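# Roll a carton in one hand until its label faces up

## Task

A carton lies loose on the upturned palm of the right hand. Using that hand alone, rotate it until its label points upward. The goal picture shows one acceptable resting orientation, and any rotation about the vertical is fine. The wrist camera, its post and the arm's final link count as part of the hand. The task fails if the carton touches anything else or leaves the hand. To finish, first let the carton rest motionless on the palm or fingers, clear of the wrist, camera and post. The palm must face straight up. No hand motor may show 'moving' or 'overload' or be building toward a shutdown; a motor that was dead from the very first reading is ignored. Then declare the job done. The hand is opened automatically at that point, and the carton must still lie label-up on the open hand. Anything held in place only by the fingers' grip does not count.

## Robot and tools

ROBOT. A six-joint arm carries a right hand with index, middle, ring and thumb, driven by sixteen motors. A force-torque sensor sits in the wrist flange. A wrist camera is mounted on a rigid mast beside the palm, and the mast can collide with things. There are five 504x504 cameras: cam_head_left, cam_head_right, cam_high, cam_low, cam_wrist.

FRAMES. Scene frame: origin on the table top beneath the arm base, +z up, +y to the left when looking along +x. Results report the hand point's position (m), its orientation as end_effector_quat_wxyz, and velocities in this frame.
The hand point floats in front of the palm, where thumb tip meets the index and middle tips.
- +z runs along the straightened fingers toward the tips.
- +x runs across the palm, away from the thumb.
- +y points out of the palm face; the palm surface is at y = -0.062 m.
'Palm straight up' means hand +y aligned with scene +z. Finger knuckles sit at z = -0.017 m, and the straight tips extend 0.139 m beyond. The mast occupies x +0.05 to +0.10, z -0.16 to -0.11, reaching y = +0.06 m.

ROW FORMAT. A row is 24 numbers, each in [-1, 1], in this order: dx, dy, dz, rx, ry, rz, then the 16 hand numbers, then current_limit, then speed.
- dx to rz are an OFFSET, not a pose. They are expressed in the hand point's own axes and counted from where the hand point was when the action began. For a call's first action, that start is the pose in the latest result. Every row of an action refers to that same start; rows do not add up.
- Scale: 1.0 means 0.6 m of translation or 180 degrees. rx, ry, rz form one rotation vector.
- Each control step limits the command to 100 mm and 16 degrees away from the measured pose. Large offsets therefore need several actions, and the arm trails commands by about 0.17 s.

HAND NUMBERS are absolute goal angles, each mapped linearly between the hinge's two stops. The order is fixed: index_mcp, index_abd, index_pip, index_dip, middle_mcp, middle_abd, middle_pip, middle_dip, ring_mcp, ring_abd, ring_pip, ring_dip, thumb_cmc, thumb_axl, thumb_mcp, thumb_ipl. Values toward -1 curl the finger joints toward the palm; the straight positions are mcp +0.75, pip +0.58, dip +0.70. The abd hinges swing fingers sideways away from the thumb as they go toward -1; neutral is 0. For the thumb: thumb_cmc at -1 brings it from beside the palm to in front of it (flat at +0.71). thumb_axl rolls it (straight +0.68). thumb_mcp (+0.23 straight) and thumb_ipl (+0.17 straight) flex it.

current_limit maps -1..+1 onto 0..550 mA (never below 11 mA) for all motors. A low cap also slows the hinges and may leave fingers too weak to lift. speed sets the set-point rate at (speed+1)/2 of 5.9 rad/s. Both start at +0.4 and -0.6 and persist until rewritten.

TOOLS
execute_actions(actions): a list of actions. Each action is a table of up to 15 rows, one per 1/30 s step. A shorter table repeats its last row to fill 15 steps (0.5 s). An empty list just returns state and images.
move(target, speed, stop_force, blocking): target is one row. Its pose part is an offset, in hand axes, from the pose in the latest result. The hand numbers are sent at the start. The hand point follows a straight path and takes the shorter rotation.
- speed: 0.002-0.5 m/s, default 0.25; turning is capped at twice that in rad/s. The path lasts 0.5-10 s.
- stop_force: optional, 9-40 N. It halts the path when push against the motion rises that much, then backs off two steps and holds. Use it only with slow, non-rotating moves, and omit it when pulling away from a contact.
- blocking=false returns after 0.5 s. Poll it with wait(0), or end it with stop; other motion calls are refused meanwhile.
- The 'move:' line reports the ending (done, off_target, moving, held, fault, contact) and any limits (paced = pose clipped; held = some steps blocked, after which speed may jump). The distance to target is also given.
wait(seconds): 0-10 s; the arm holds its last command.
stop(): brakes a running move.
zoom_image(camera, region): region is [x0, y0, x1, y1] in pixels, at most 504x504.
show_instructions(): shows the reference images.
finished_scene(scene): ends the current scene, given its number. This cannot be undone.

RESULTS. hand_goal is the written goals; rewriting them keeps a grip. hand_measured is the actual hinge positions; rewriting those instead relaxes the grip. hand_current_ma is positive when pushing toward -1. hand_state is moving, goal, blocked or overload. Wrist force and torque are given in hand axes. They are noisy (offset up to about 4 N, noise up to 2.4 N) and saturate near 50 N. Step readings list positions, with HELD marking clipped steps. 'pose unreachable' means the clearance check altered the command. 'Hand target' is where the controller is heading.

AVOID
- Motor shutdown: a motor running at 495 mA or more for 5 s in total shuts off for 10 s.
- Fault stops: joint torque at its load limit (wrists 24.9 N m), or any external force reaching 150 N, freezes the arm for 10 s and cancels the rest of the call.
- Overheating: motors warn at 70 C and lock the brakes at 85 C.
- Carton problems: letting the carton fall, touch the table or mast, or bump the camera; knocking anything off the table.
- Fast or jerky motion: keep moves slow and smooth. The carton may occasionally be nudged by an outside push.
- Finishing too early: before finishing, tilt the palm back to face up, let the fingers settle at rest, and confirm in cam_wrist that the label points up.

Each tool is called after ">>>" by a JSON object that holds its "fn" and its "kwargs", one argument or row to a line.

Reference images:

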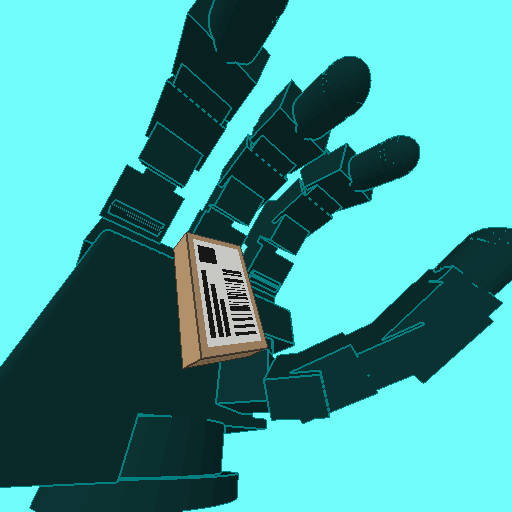

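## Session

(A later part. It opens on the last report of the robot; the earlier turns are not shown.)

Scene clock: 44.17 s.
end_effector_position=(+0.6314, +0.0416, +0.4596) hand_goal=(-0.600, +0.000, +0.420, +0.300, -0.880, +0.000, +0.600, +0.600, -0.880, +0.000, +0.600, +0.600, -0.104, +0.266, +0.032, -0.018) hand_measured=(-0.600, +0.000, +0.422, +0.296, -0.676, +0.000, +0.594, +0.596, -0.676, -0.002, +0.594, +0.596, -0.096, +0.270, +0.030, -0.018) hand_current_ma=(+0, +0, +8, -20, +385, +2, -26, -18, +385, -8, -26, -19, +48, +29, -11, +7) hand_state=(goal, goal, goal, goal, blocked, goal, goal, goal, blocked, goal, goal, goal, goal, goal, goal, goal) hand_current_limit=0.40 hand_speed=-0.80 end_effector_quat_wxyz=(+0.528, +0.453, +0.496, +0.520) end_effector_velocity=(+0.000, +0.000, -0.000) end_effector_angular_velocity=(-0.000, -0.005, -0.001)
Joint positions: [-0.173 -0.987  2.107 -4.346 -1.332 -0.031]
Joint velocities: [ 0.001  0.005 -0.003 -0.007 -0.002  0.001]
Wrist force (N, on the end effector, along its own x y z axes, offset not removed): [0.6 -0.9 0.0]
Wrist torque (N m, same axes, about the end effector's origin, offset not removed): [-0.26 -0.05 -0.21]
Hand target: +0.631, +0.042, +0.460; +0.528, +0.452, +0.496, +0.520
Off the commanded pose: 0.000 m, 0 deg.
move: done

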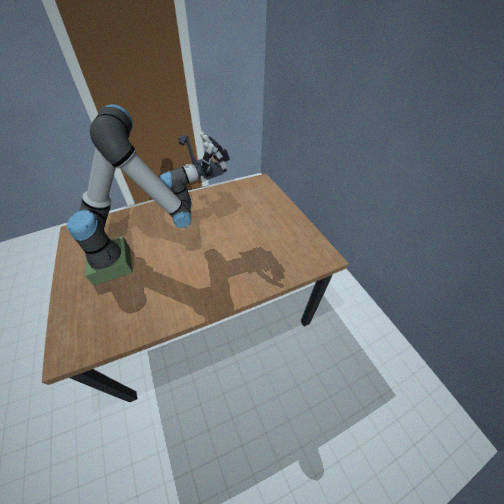

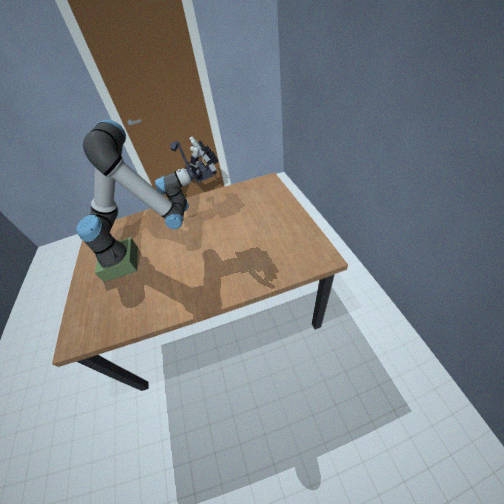

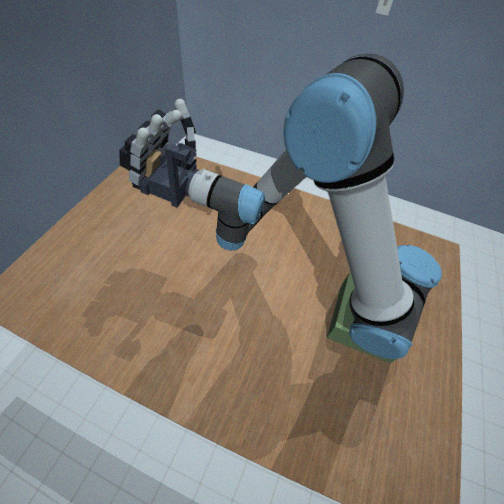

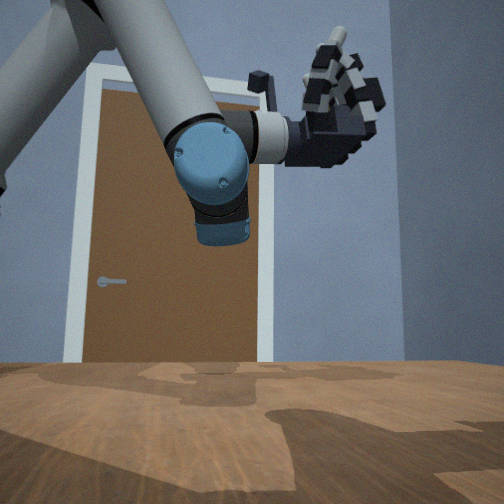

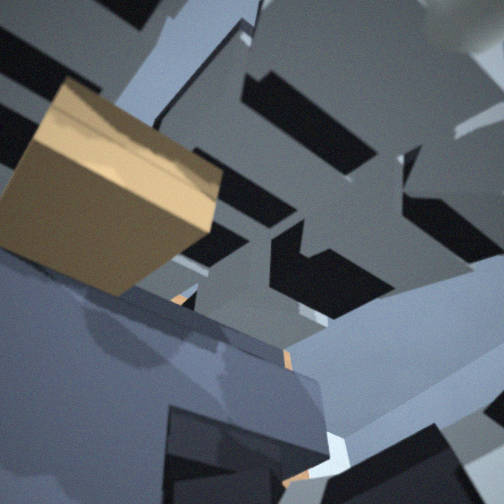

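>>> {"fn": "move", "kwargs": {
  "target": [0,0.08,-0.03,-0.06,0,0, -0.6,0,0.42,0.3, -0.7,0,0.35,0.6, -0.7,0,0.35,0.6, -0.104,0.266,0.032,-0.018,0.4,-0.8],
  "speed": 0.12
}}

>>> {"fn": "move", "kwargs": {
  "target": [0,0,0,0,0,0, -0.6,0,0.42,0.3, -0.55,0,0.0,0.6, -0.55,0,0.0,0.6, -0.104,0.266,0.032,-0.018,0.4,-0.8]
}}

>>> {"fn": "zoom_image", "kwargs": {
  "camera": "cam_high",
  "region": [80, 40, 240, 200]
}}

Scene clock: 50.80 s.
end_effector_position=(+0.6088, +0.0433, +0.5053) hand_goal=(-0.600, +0.000, +0.420, +0.300, -0.700, +0.000, +0.350, +0.600, -0.700, +0.000, +0.350, +0.600, -0.104, +0.266, +0.032, -0.018) hand_measured=(-0.602, +0.000, +0.420, +0.296, -0.664, +0.000, +0.366, +0.596, -0.666, -0.002, +0.368, +0.596, -0.096, +0.270, +0.030, -0.018) hand_current_ma=(-11, +0, +5, -20, +191, +2, +78, -18, +193, -8, +90, -19, +48, +25, -10, +7) hand_state=(goal, goal, goal, goal, blocked, goal, goal, goal, blocked, goal, goal, goal, goal, goal, goal, goal) hand_current_limit=0.40 hand_speed=-0.80 end_effector_quat_wxyz=(+0.568, +0.401, +0.445, +0.564) end_effector_velocity=(-0.000, -0.001, +0.002) end_effector_angular_velocity=(+0.002, -0.007, -0.000)
Joint positions: [-0.172 -0.986  2.048 -4.482 -1.332  0.014]
Joint velocities: [-0.001  0.001 -0.003 -0.004 -0.     0.003]
Wrist force (N, on the end effector, along its own x y z axes, offset not removed): [0.3 1.2 -0.3]
Wrist torque (N m, same axes, about the end effector's origin, offset not removed): [-0.08 -0.07 -0.18]
Hand target: +0.609, +0.043, +0.506; +0.568, +0.401, +0.445, +0.564
Off the commanded pose: 0.000 m, 0 deg.
move: done

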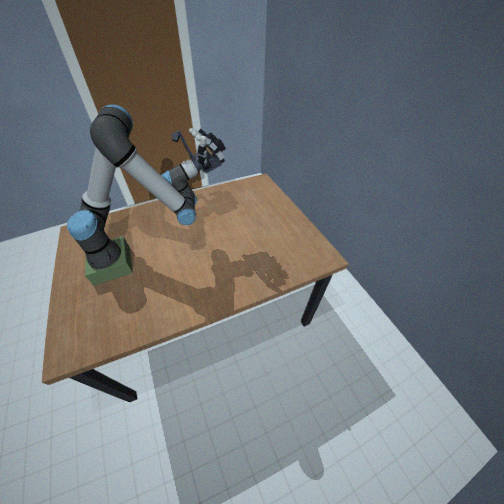

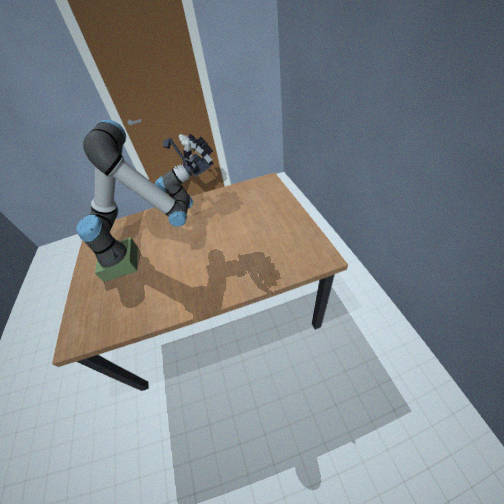

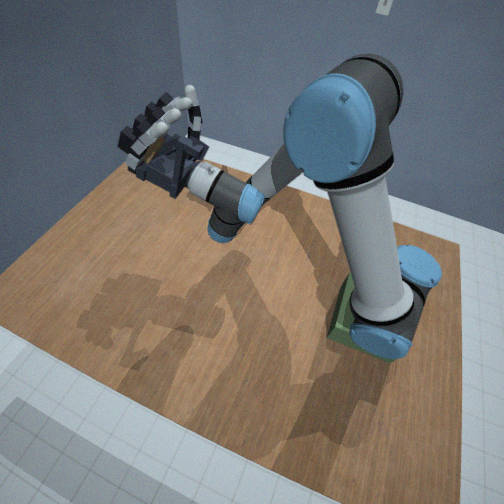

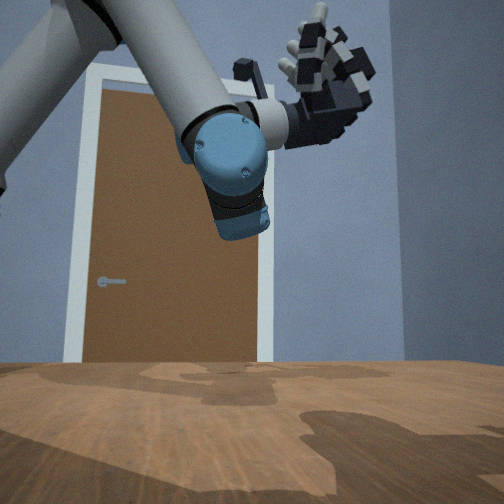

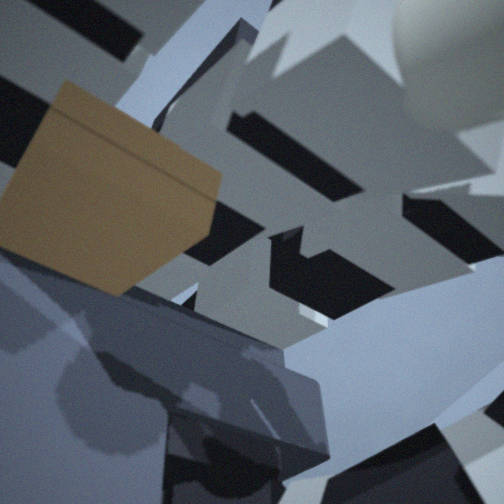

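Scene clock: 51.80 s.
end_effector_position=(+0.6088, +0.0433, +0.5054) hand_goal=(-0.600, +0.000, +0.420, +0.300, -0.550, +0.000, +0.000, +0.600, -0.550, +0.000, +0.000, +0.600, -0.104, +0.266, +0.032, -0.018) hand_measured=(-0.602, +0.000, +0.420, +0.296, -0.562, +0.000, +0.000, +0.596, -0.562, -0.002, +0.000, +0.596, -0.096, +0.270, +0.030, -0.018) hand_current_ma=(-12, +0, +5, -20, -70, +2, +0, -18, -64, -8, +0, -19, +48, +25, -10, +7) hand_state=(goal, goal, goal, goal, goal, goal, goal, goal, goal, goal, goal, goal, goal, goal, goal, goal) hand_current_limit=0.40 hand_speed=-0.80 end_effector_quat_wxyz=(+0.568, +0.401, +0.445, +0.564) end_effector_velocity=(+0.000, +0.000, -0.000) end_effector_angular_velocity=(+0.002, +0.002, +0.002)
Joint positions: [-0.172 -0.986  2.048 -4.482 -1.332  0.014]
Joint velocities: [ 0.001  0.    -0.     0.002  0.001  0.002]
Wrist force (N, on the end effector, along its own x y z axes, offset not removed): [-0.8 -0.6 -1.3]
Wrist torque (N m, same axes, about the end effector's origin, offset not removed): [-0.17 0.09 -0.38]
Hand target: +0.609, +0.043, +0.505; +0.568, +0.401, +0.445, +0.564
Off the commanded pose: 0.000 m, 0 deg.
move: done

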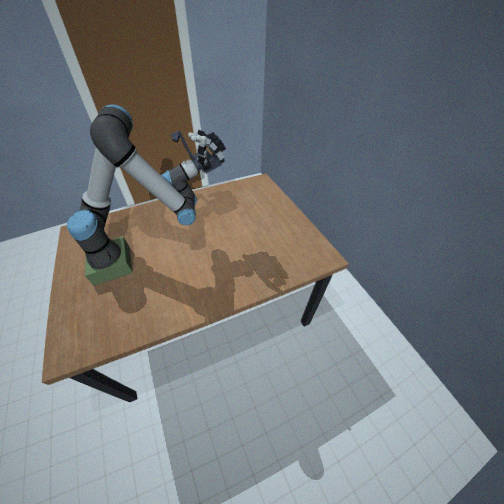

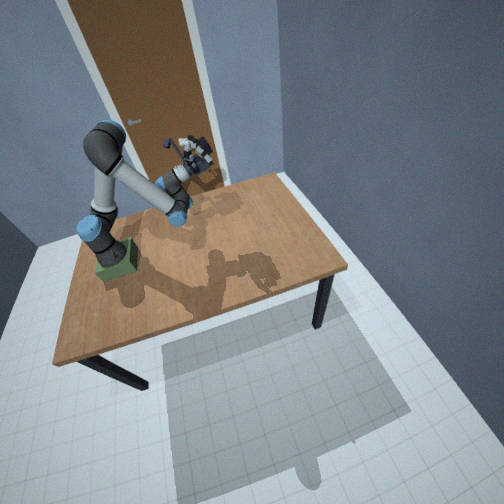

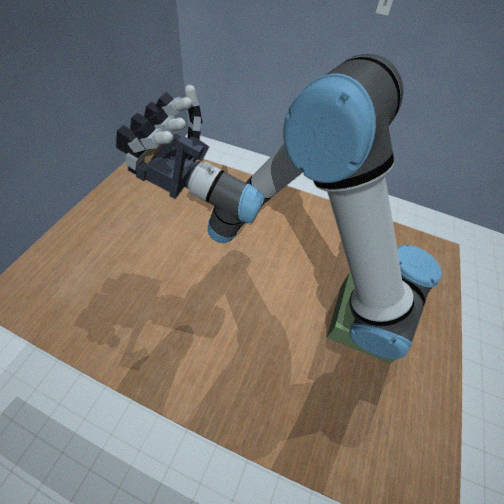

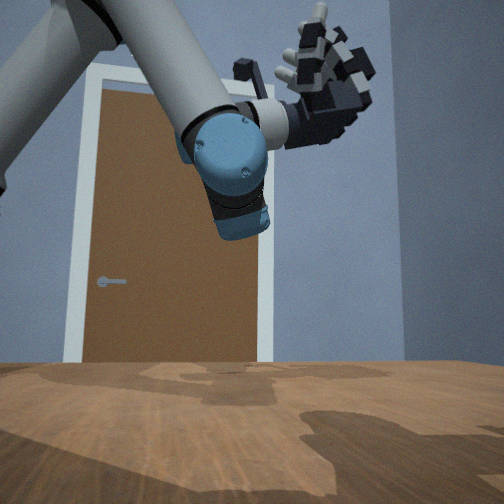

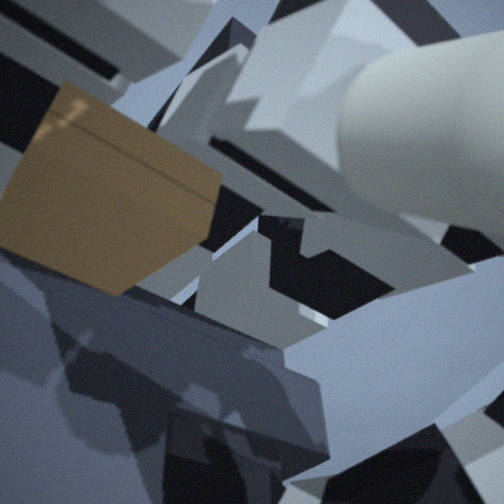

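Region (80, 40, 240, 200) of cam_high's 504x504 image, scaled by 3.150, with more detail than that image has.

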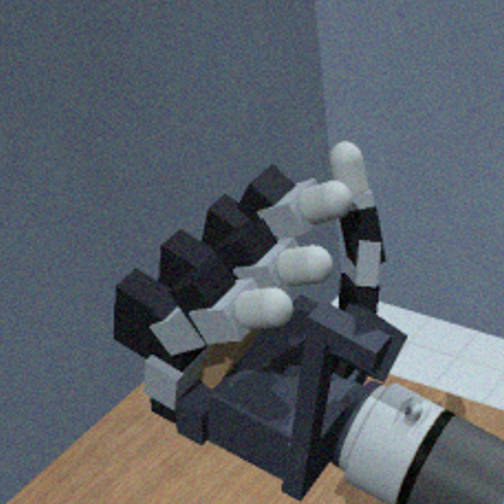

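>>> {"fn": "move", "kwargs": {
  "target": [0,0.08,-0.03,-0.06,0,0, -0.5,0,0.42,0.3, -0.45,0,0.3,0.6, -0.45,0,0.3,0.6, -0.104,0.266,0.032,-0.018,0.4,-0.8],
  "speed": 0.12
}}

>>> {"fn": "zoom_image", "kwargs": {
  "camera": "cam_high",
  "region": [80, 20, 240, 180]
}}

Scene clock: 58.10 s.
end_effector_position=(+0.5780, +0.0445, +0.5461) hand_goal=(-0.500, +0.000, +0.420, +0.300, -0.450, +0.000, +0.300, +0.600, -0.450, +0.000, +0.300, +0.600, -0.104, +0.266, +0.032, -0.018) hand_measured=(-0.510, +0.000, +0.420, +0.296, -0.460, +0.000, +0.292, +0.596, -0.460, -0.002, +0.292, +0.596, -0.096, +0.270, +0.032, -0.018) hand_current_ma=(-53, +0, +4, -20, -59, +2, -40, -18, -54, -8, -41, -19, +48, +21, -4, +7) hand_state=(goal, goal, goal, goal, goal, goal, goal, goal, goal, goal, goal, goal, goal, goal, goal, goal) hand_current_limit=0.40 hand_speed=-0.80 end_effector_quat_wxyz=(+0.603, +0.346, +0.390, +0.604) end_effector_velocity=(-0.002, -0.001, +0.002) end_effector_angular_velocity=(+0.001, -0.009, -0.001)
Joint positions: [-0.171 -0.992  1.994 -4.614 -1.34   0.059]
Joint velocities: [-0.001 -0.001 -0.003 -0.006 -0.002  0.003]
Wrist force (N, on the end effector, along its own x y z axes, offset not removed): [-1.8 -0.5 -1.3]
Wrist torque (N m, same axes, about the end effector's origin, offset not removed): [-0.18 0.28 -0.37]
Hand target: +0.578, +0.045, +0.546; +0.603, +0.346, +0.390, +0.604
Off the commanded pose: 0.000 m, 0 deg.
move: done

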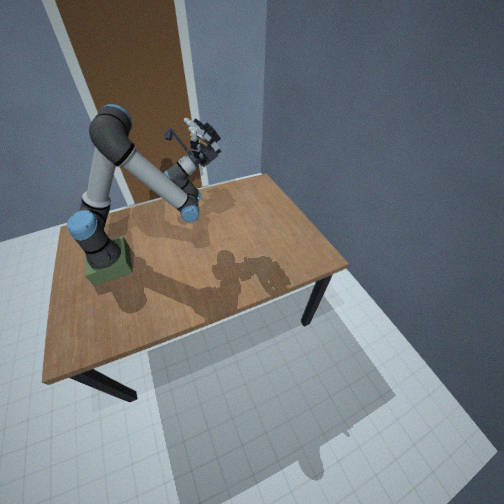

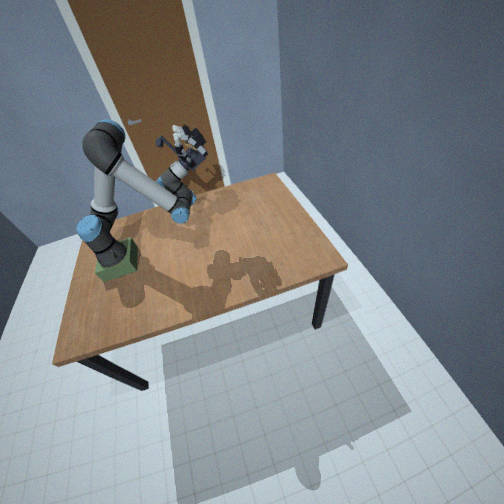

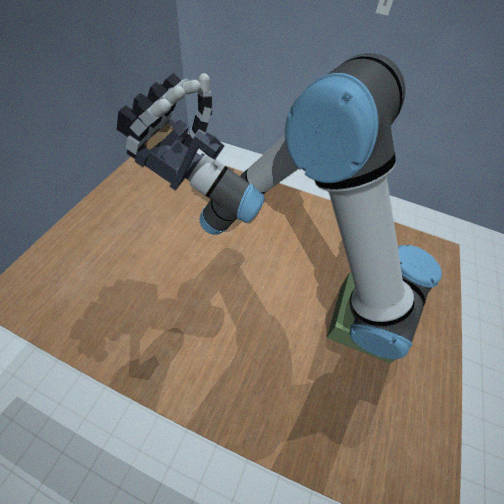

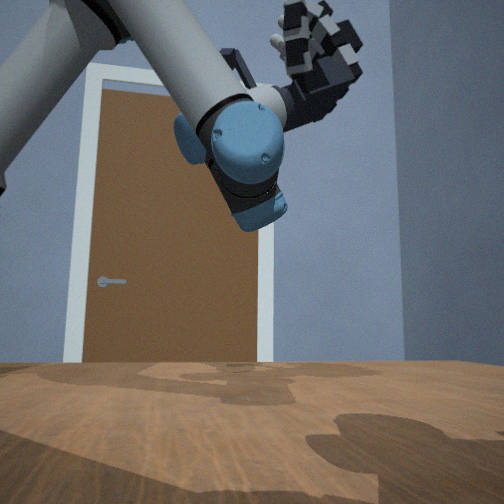

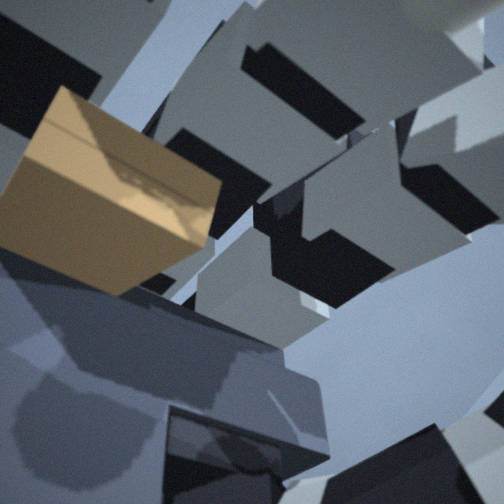

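Region (80, 20, 240, 180) of cam_high's 504x504 image, scaled by 3.150, with more detail than that image has.

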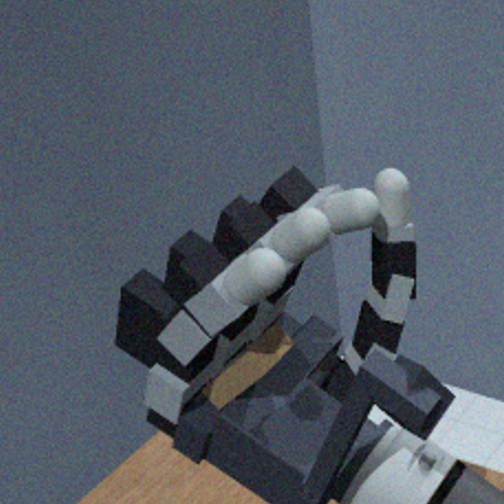

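It has begun leaning toward the palm; opening the knuckles slowly gives the base room to swing.

>>> {"fn": "move", "kwargs": {
  "target": [0,0,0,0,0,0, -0.5,0,0.42,0.3, -0.2,0,0.1,0.5, -0.2,0,0.1,0.5, -0.104,0.266,0.032,-0.018,0.4,-0.88]
}}

>>> {"fn": "zoom_image", "kwargs": {
  "camera": "cam_high",
  "region": [80, 20, 240, 180]
}}

Scene clock: 63.17 s.
end_effector_position=(+0.5780, +0.0445, +0.5461) hand_goal=(-0.500, +0.000, +0.420, +0.300, -0.200, +0.000, +0.100, +0.500, -0.200, +0.000, +0.100, +0.500, -0.104, +0.266, +0.032, -0.018) hand_measured=(-0.510, +0.000, +0.420, +0.296, -0.208, +0.000, +0.100, +0.502, -0.206, -0.002, +0.100, +0.502, -0.096, +0.270, +0.032, -0.018) hand_current_ma=(-53, +0, +4, -20, -38, +2, +4, +12, -35, -8, +4, +13, +48, +21, -4, +7) hand_state=(goal, goal, goal, goal, goal, goal, goal, goal, goal, goal, goal, goal, goal, goal, goal, goal) hand_current_limit=0.40 hand_speed=-0.88 end_effector_quat_wxyz=(+0.603, +0.346, +0.390, +0.604) end_effector_velocity=(-0.000, -0.001, -0.000) end_effector_angular_velocity=(-0.000, -0.001, -0.003)
Joint positions: [-0.171 -0.992  1.994 -4.614 -1.34   0.059]
Joint velocities: [-0.001  0.     0.    -0.001 -0.002 -0.001]
Wrist force (N, on the end effector, along its own x y z axes, offset not removed): [0.0 0.1 -0.2]
Wrist torque (N m, same axes, about the end effector's origin, offset not removed): [-0.20 0.12 -0.22]
Hand target: +0.578, +0.045, +0.546; +0.603, +0.346, +0.390, +0.604
Off the commanded pose: 0.000 m, 0 deg.
move: done

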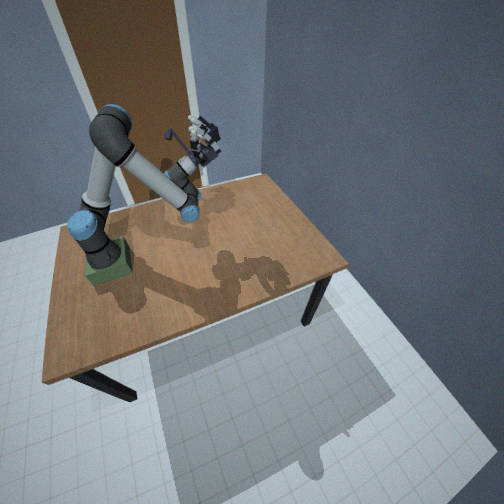

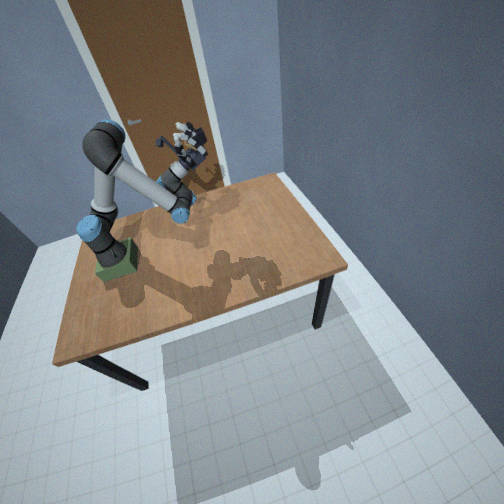

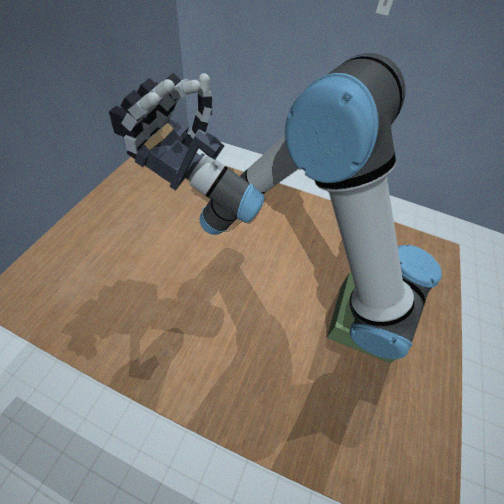

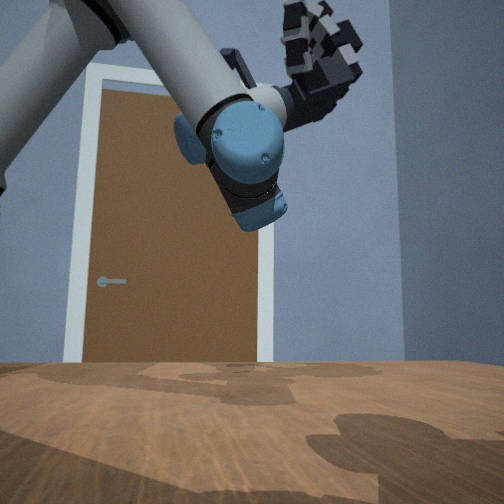

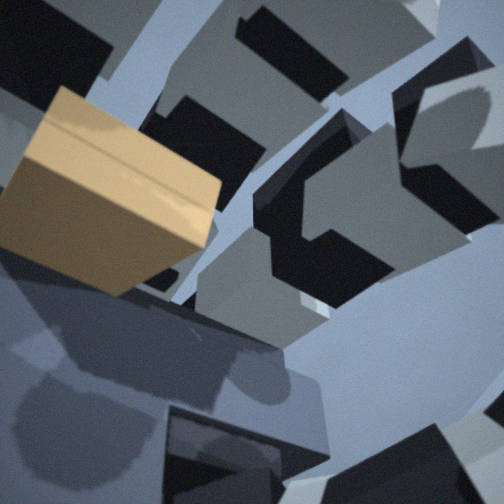

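Region (80, 20, 240, 180) of cam_high's 504x504 image, scaled by 3.150, with more detail than that image has.

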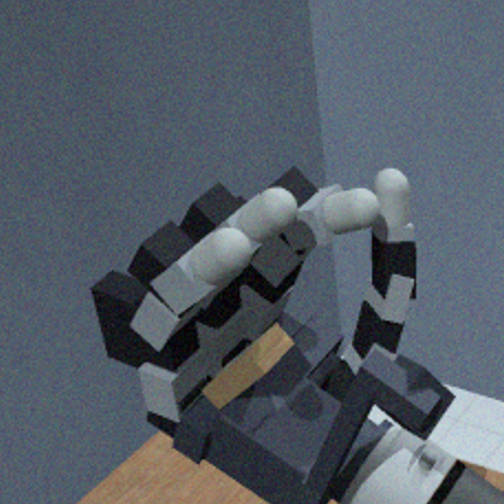

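>>> {"fn": "move", "kwargs": {
  "target": [0,0,0,0,0,0, -0.3,0,0.3,0.3, 0.88,0,-0.73,0.1, 0.88,0,-0.73,0.1, -0.104,0.266,0.032,-0.018,0.4,-0.5]
}}

>>> {"fn": "move", "kwargs": {
  "target": [0,0,0,0,0,0, -0.3,0,0.3,0.3, 0.88,0,-0.73,-0.5, 0.88,0,-0.73,-0.5, -0.104,0.266,0.032,-0.018,0.4,-0.7]
}}

>>> {"fn": "zoom_image", "kwargs": {
  "camera": "cam_high",
  "region": [80, 20, 240, 180]
}}

Scene clock: 71.17 s.
end_effector_position=(+0.5780, +0.0445, +0.5461) hand_goal=(-0.300, +0.000, +0.300, +0.300, +0.880, +0.000, -0.730, +0.100, +0.880, +0.000, -0.730, +0.100, -0.104, +0.266, +0.032, -0.018) hand_measured=(-0.308, +0.000, +0.300, +0.296, +0.886, +0.000, -0.730, +0.102, +0.886, -0.002, -0.730, +0.102, -0.096, +0.270, +0.032, -0.018) hand_current_ma=(-44, +0, +4, -20, +33, +2, +5, +12, +30, -8, +4, +12, +48, +21, -3, +7) hand_state=(goal, goal, goal, goal, goal, goal, goal, goal, goal, goal, goal, goal, goal, goal, goal, goal) hand_current_limit=0.40 hand_speed=-0.50 end_effector_quat_wxyz=(+0.603, +0.346, +0.390, +0.604) end_effector_velocity=(-0.000, -0.001, +0.000) end_effector_angular_velocity=(+0.003, -0.001, -0.001)
Joint positions: [-0.171 -0.992  1.994 -4.614 -1.34   0.059]
Joint velocities: [-0.     0.    -0.    -0.001 -0.002  0.002]
Wrist force (N, on the end effector, along its own x y z axes, offset not removed): [-1.1 0.3 -1.0]
Wrist torque (N m, same axes, about the end effector's origin, offset not removed): [0.12 0.12 -0.29]
Hand target: +0.578, +0.045, +0.546; +0.603, +0.346, +0.390, +0.604
Off the commanded pose: 0.000 m, 0 deg.
move: done

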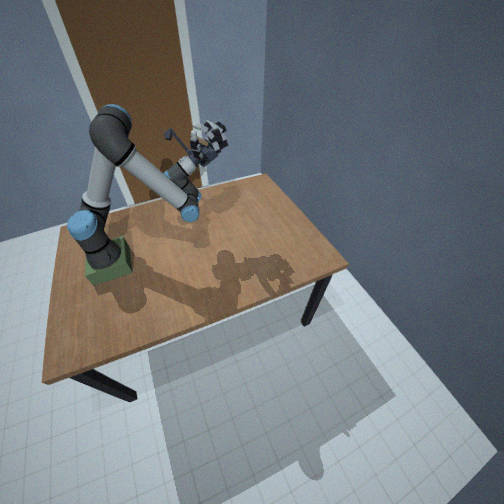

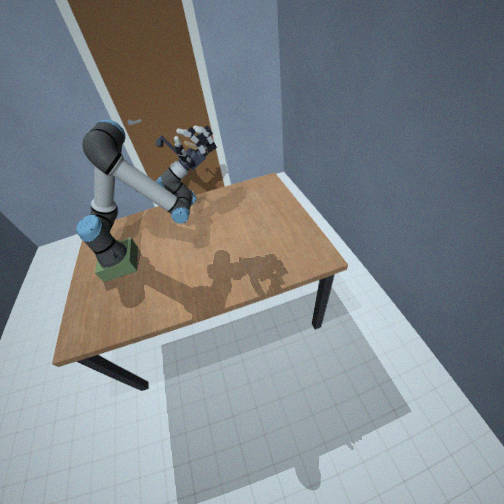

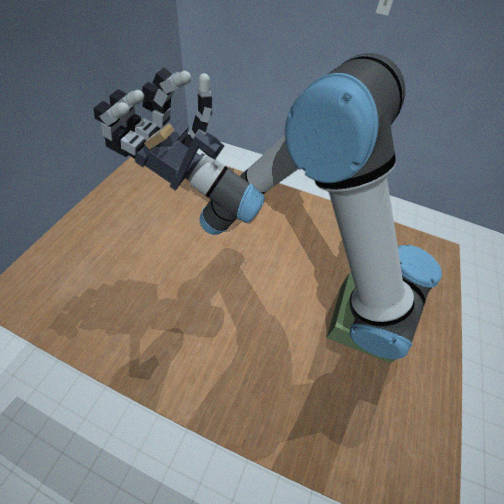

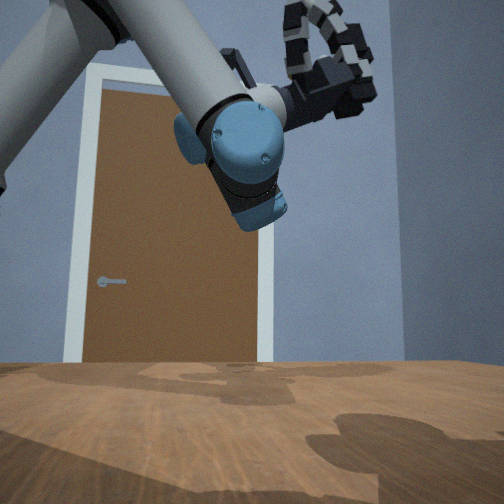

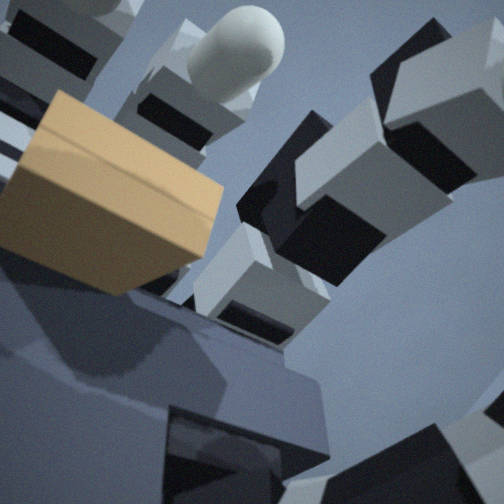

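Scene clock: 72.27 s.
end_effector_position=(+0.5780, +0.0445, +0.5461) hand_goal=(-0.300, +0.000, +0.300, +0.300, +0.880, +0.000, -0.730, -0.500, +0.880, +0.000, -0.730, -0.500, -0.104, +0.266, +0.032, -0.018) hand_measured=(-0.308, +0.000, +0.300, +0.296, +0.886, +0.000, -0.730, -0.498, +0.886, -0.002, -0.730, -0.498, -0.096, +0.270, +0.032, -0.018) hand_current_ma=(-44, +0, +4, -20, +33, +2, +5, +12, +30, -8, +4, +12, +48, +21, -3, +7) hand_state=(goal, goal, goal, goal, goal, goal, goal, goal, goal, goal, goal, goal, goal, goal, goal, goal) hand_current_limit=0.40 hand_speed=-0.70 end_effector_quat_wxyz=(+0.603, +0.346, +0.390, +0.604) end_effector_velocity=(-0.000, +0.000, -0.000) end_effector_angular_velocity=(-0.003, -0.001, -0.001)
Joint positions: [-0.171 -0.992  1.994 -4.614 -1.34   0.059]
Joint velocities: [-0.     0.     0.    -0.001  0.001 -0.003]
Wrist force (N, on the end effector, along its own x y z axes, offset not removed): [0.7 1.0 -0.6]
Wrist torque (N m, same axes, about the end effector's origin, offset not removed): [0.18 -0.07 -0.17]
Hand target: +0.578, +0.045, +0.546; +0.603, +0.346, +0.390, +0.604
Off the commanded pose: 0.000 m, 0 deg.
move: done

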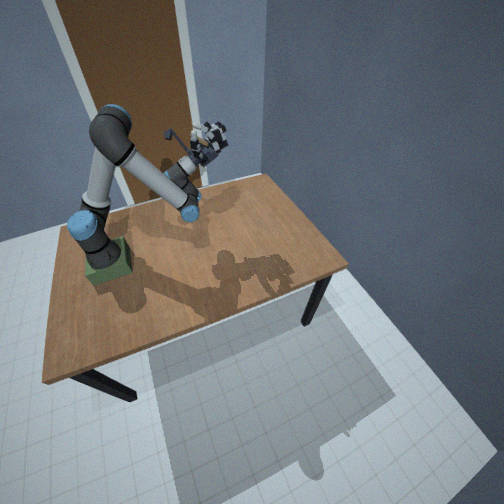

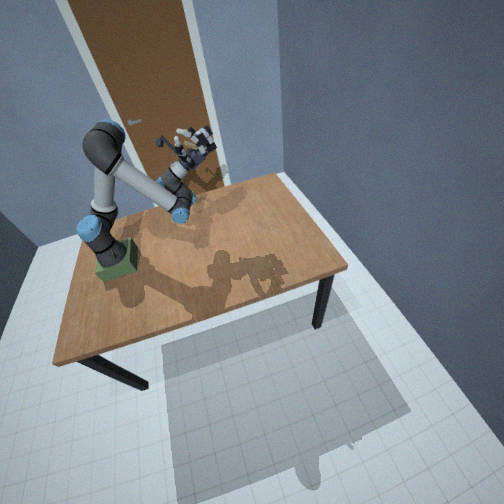

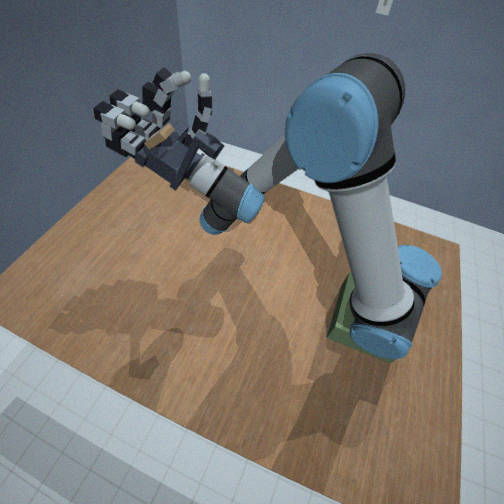

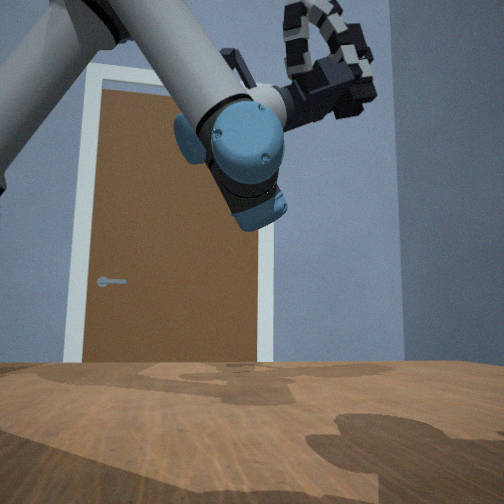

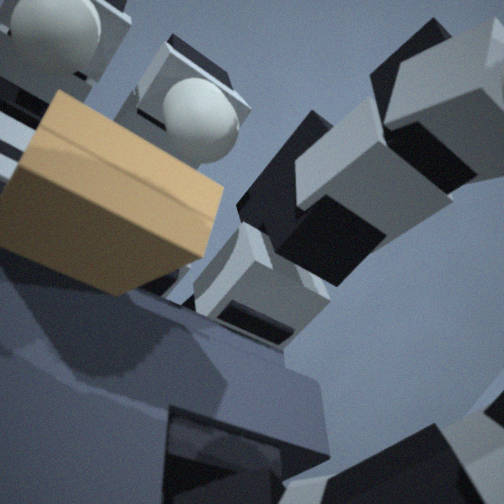

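Region (80, 20, 240, 180) of cam_high's 504x504 image, scaled by 3.150, with more detail than that image has.

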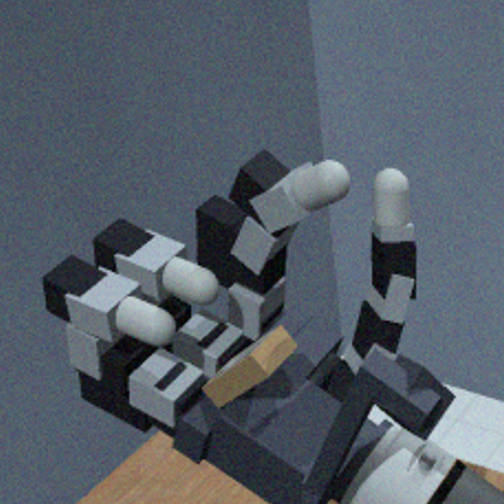

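>>> {"fn": "move", "kwargs": {
  "target": [0,0,0,0,0,0, -0.3,0,0.3,0.3, 0.65,0,-0.97,-0.5, 0.65,0,-0.97,-0.5, -0.104,0.266,0.032,-0.018,0.4,-0.8]
}}

>>> {"fn": "zoom_image", "kwargs": {
  "camera": "cam_high",
  "region": [80, 20, 240, 180]
}}

Scene clock: 76.07 s.
end_effector_position=(+0.5780, +0.0445, +0.5461) hand_goal=(-0.300, +0.000, +0.300, +0.300, +0.650, +0.000, -0.970, -0.500, +0.650, +0.000, -0.970, -0.500, -0.104, +0.266, +0.032, -0.018) hand_measured=(-0.308, +0.000, +0.300, +0.296, +0.666, +0.000, -0.970, -0.498, +0.664, -0.002, -0.970, -0.498, -0.096, +0.270, +0.032, -0.018) hand_current_ma=(-44, +0, +4, -20, +86, +2, +3, +12, +78, -8, +3, +12, +48, +21, -3, +7) hand_state=(goal, goal, goal, goal, goal, goal, goal, goal, goal, goal, goal, goal, goal, goal, goal, goal) hand_current_limit=0.40 hand_speed=-0.80 end_effector_quat_wxyz=(+0.603, +0.346, +0.390, +0.604) end_effector_velocity=(+0.000, -0.000, -0.000) end_effector_angular_velocity=(+0.001, +0.000, -0.001)
Joint positions: [-0.171 -0.992  1.994 -4.614 -1.34   0.059]
Joint velocities: [ 0.     0.     0.     0.    -0.002  0.001]
Wrist force (N, on the end effector, along its own x y z axes, offset not removed): [0.3 0.5 -2.1]
Wrist torque (N m, same axes, about the end effector's origin, offset not removed): [0.10 -0.05 -0.18]
Hand target: +0.578, +0.045, +0.546; +0.603, +0.346, +0.390, +0.604
Off the commanded pose: 0.000 m, 0 deg.
move: done

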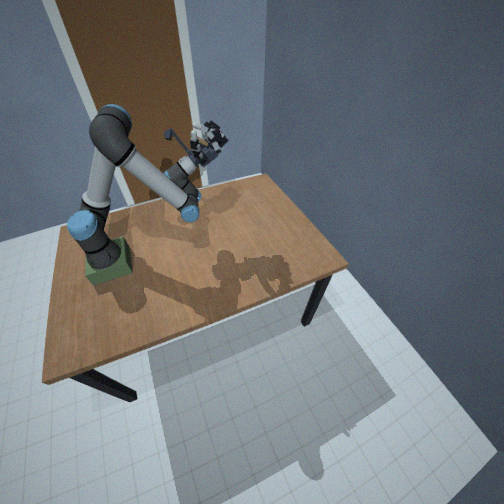

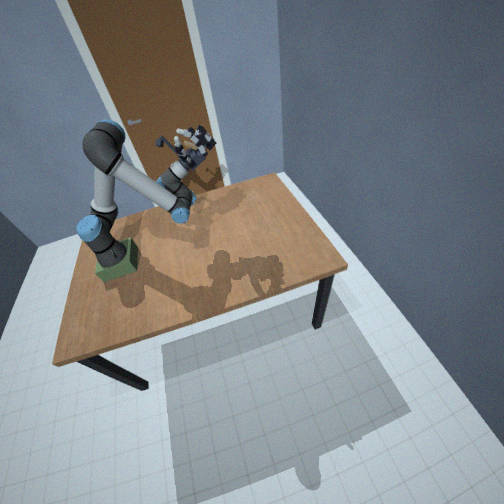

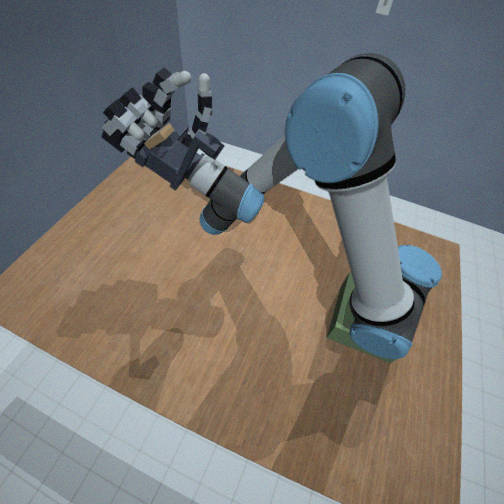

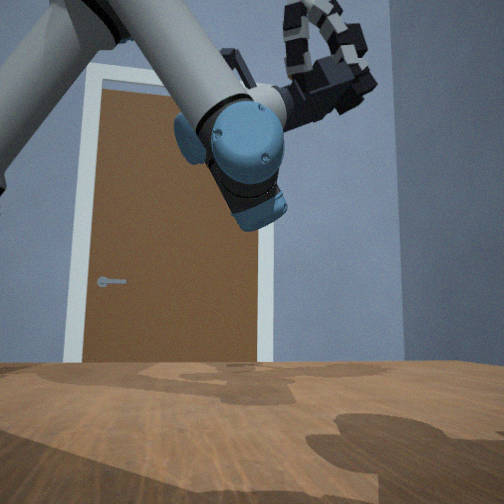

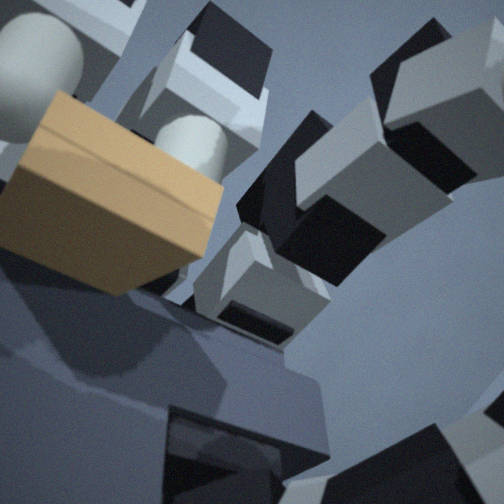

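Region (80, 20, 240, 180) of cam_high's 504x504 image, scaled by 3.150, with more detail than that image has.

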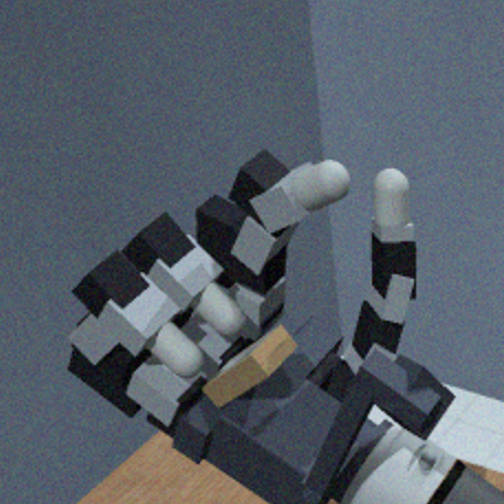

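>>> {"fn": "move", "kwargs": {
  "target": [0,-0.07,0,0.05,0,0, -0.3,0,0.3,0.3, 0.35,0,-0.97,-0.4, 0.35,0,-0.97,-0.4, -0.104,0.266,0.032,-0.018,0.4,-0.9],
  "speed": 0.12
}}

>>> {"fn": "zoom_image", "kwargs": {
  "camera": "cam_high",
  "region": [80, 40, 240, 200]
}}

Scene clock: 80.53 s.
end_effector_position=(+0.5972, +0.0431, +0.5088) hand_goal=(-0.300, +0.000, +0.300, +0.300, +0.350, +0.000, -0.970, -0.400, +0.350, +0.000, -0.970, -0.400, -0.104, +0.266, +0.032, -0.018) hand_measured=(-0.304, +0.000, +0.300, +0.296, +0.384, +0.000, -0.968, -0.404, +0.376, -0.002, -0.970, -0.404, -0.096, +0.270, +0.032, -0.018) hand_current_ma=(-26, +0, +4, -20, +187, +2, +8, -20, +151, -8, +2, -21, +48, +20, -3, +7) hand_state=(goal, goal, goal, goal, blocked, goal, goal, goal, blocked, goal, goal, goal, goal, goal, goal, goal) hand_current_limit=0.40 hand_speed=-0.90 end_effector_quat_wxyz=(+0.574, +0.392, +0.436, +0.571) end_effector_velocity=(+0.000, +0.001, +0.000) end_effector_angular_velocity=(+0.001, +0.001, +0.002)
Joint positions: [-0.176 -0.988  2.061 -4.525 -1.328  0.023]
Joint velocities: [ 0.001 -0.    -0.     0.001  0.001  0.001]
Wrist force (N, on the end effector, along its own x y z axes, offset not removed): [-0.3 0.2 -0.4]
Wrist torque (N m, same axes, about the end effector's origin, offset not removed): [0.02 0.13 -0.31]
Hand target: +0.597, +0.043, +0.509; +0.574, +0.392, +0.436, +0.571
Off the commanded pose: 0.000 m, 0 deg.
move: done

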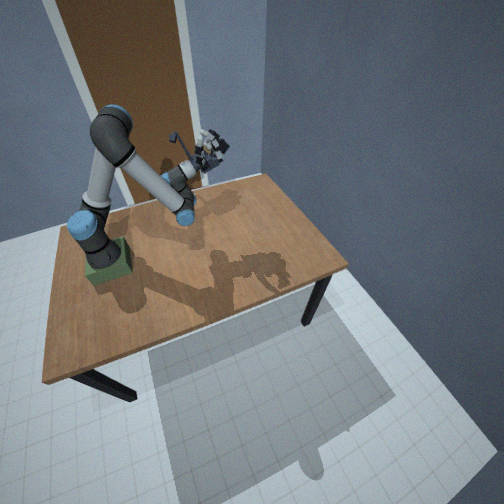

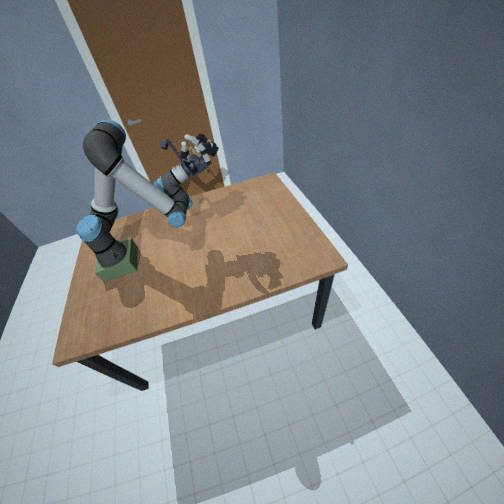

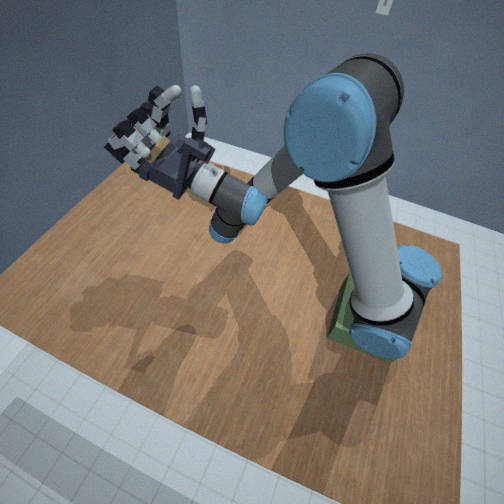

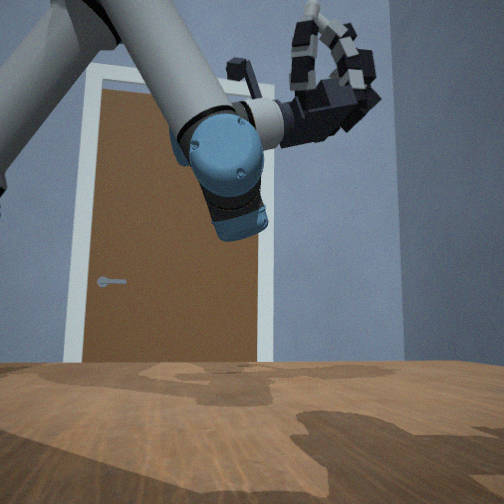

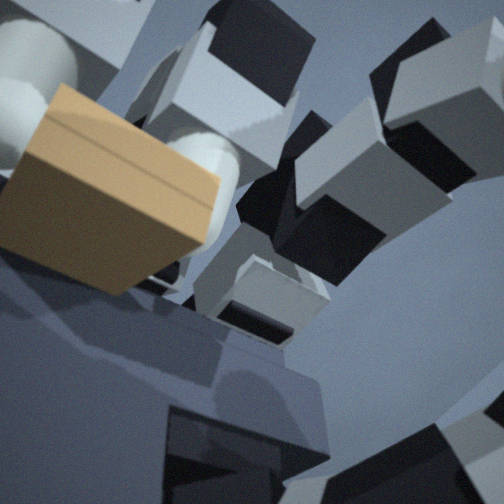

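Region (80, 40, 240, 200) of cam_high's 504x504 image, scaled by 3.150, with more detail than that image has.

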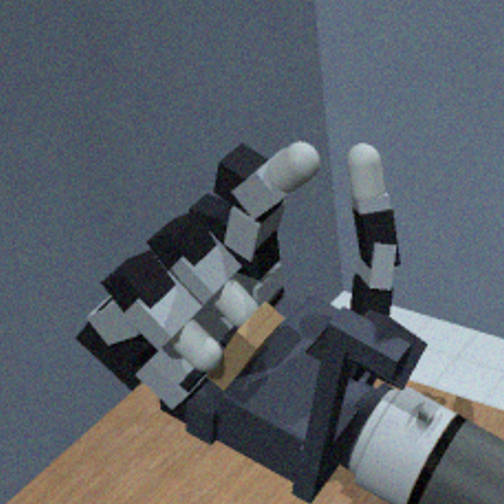

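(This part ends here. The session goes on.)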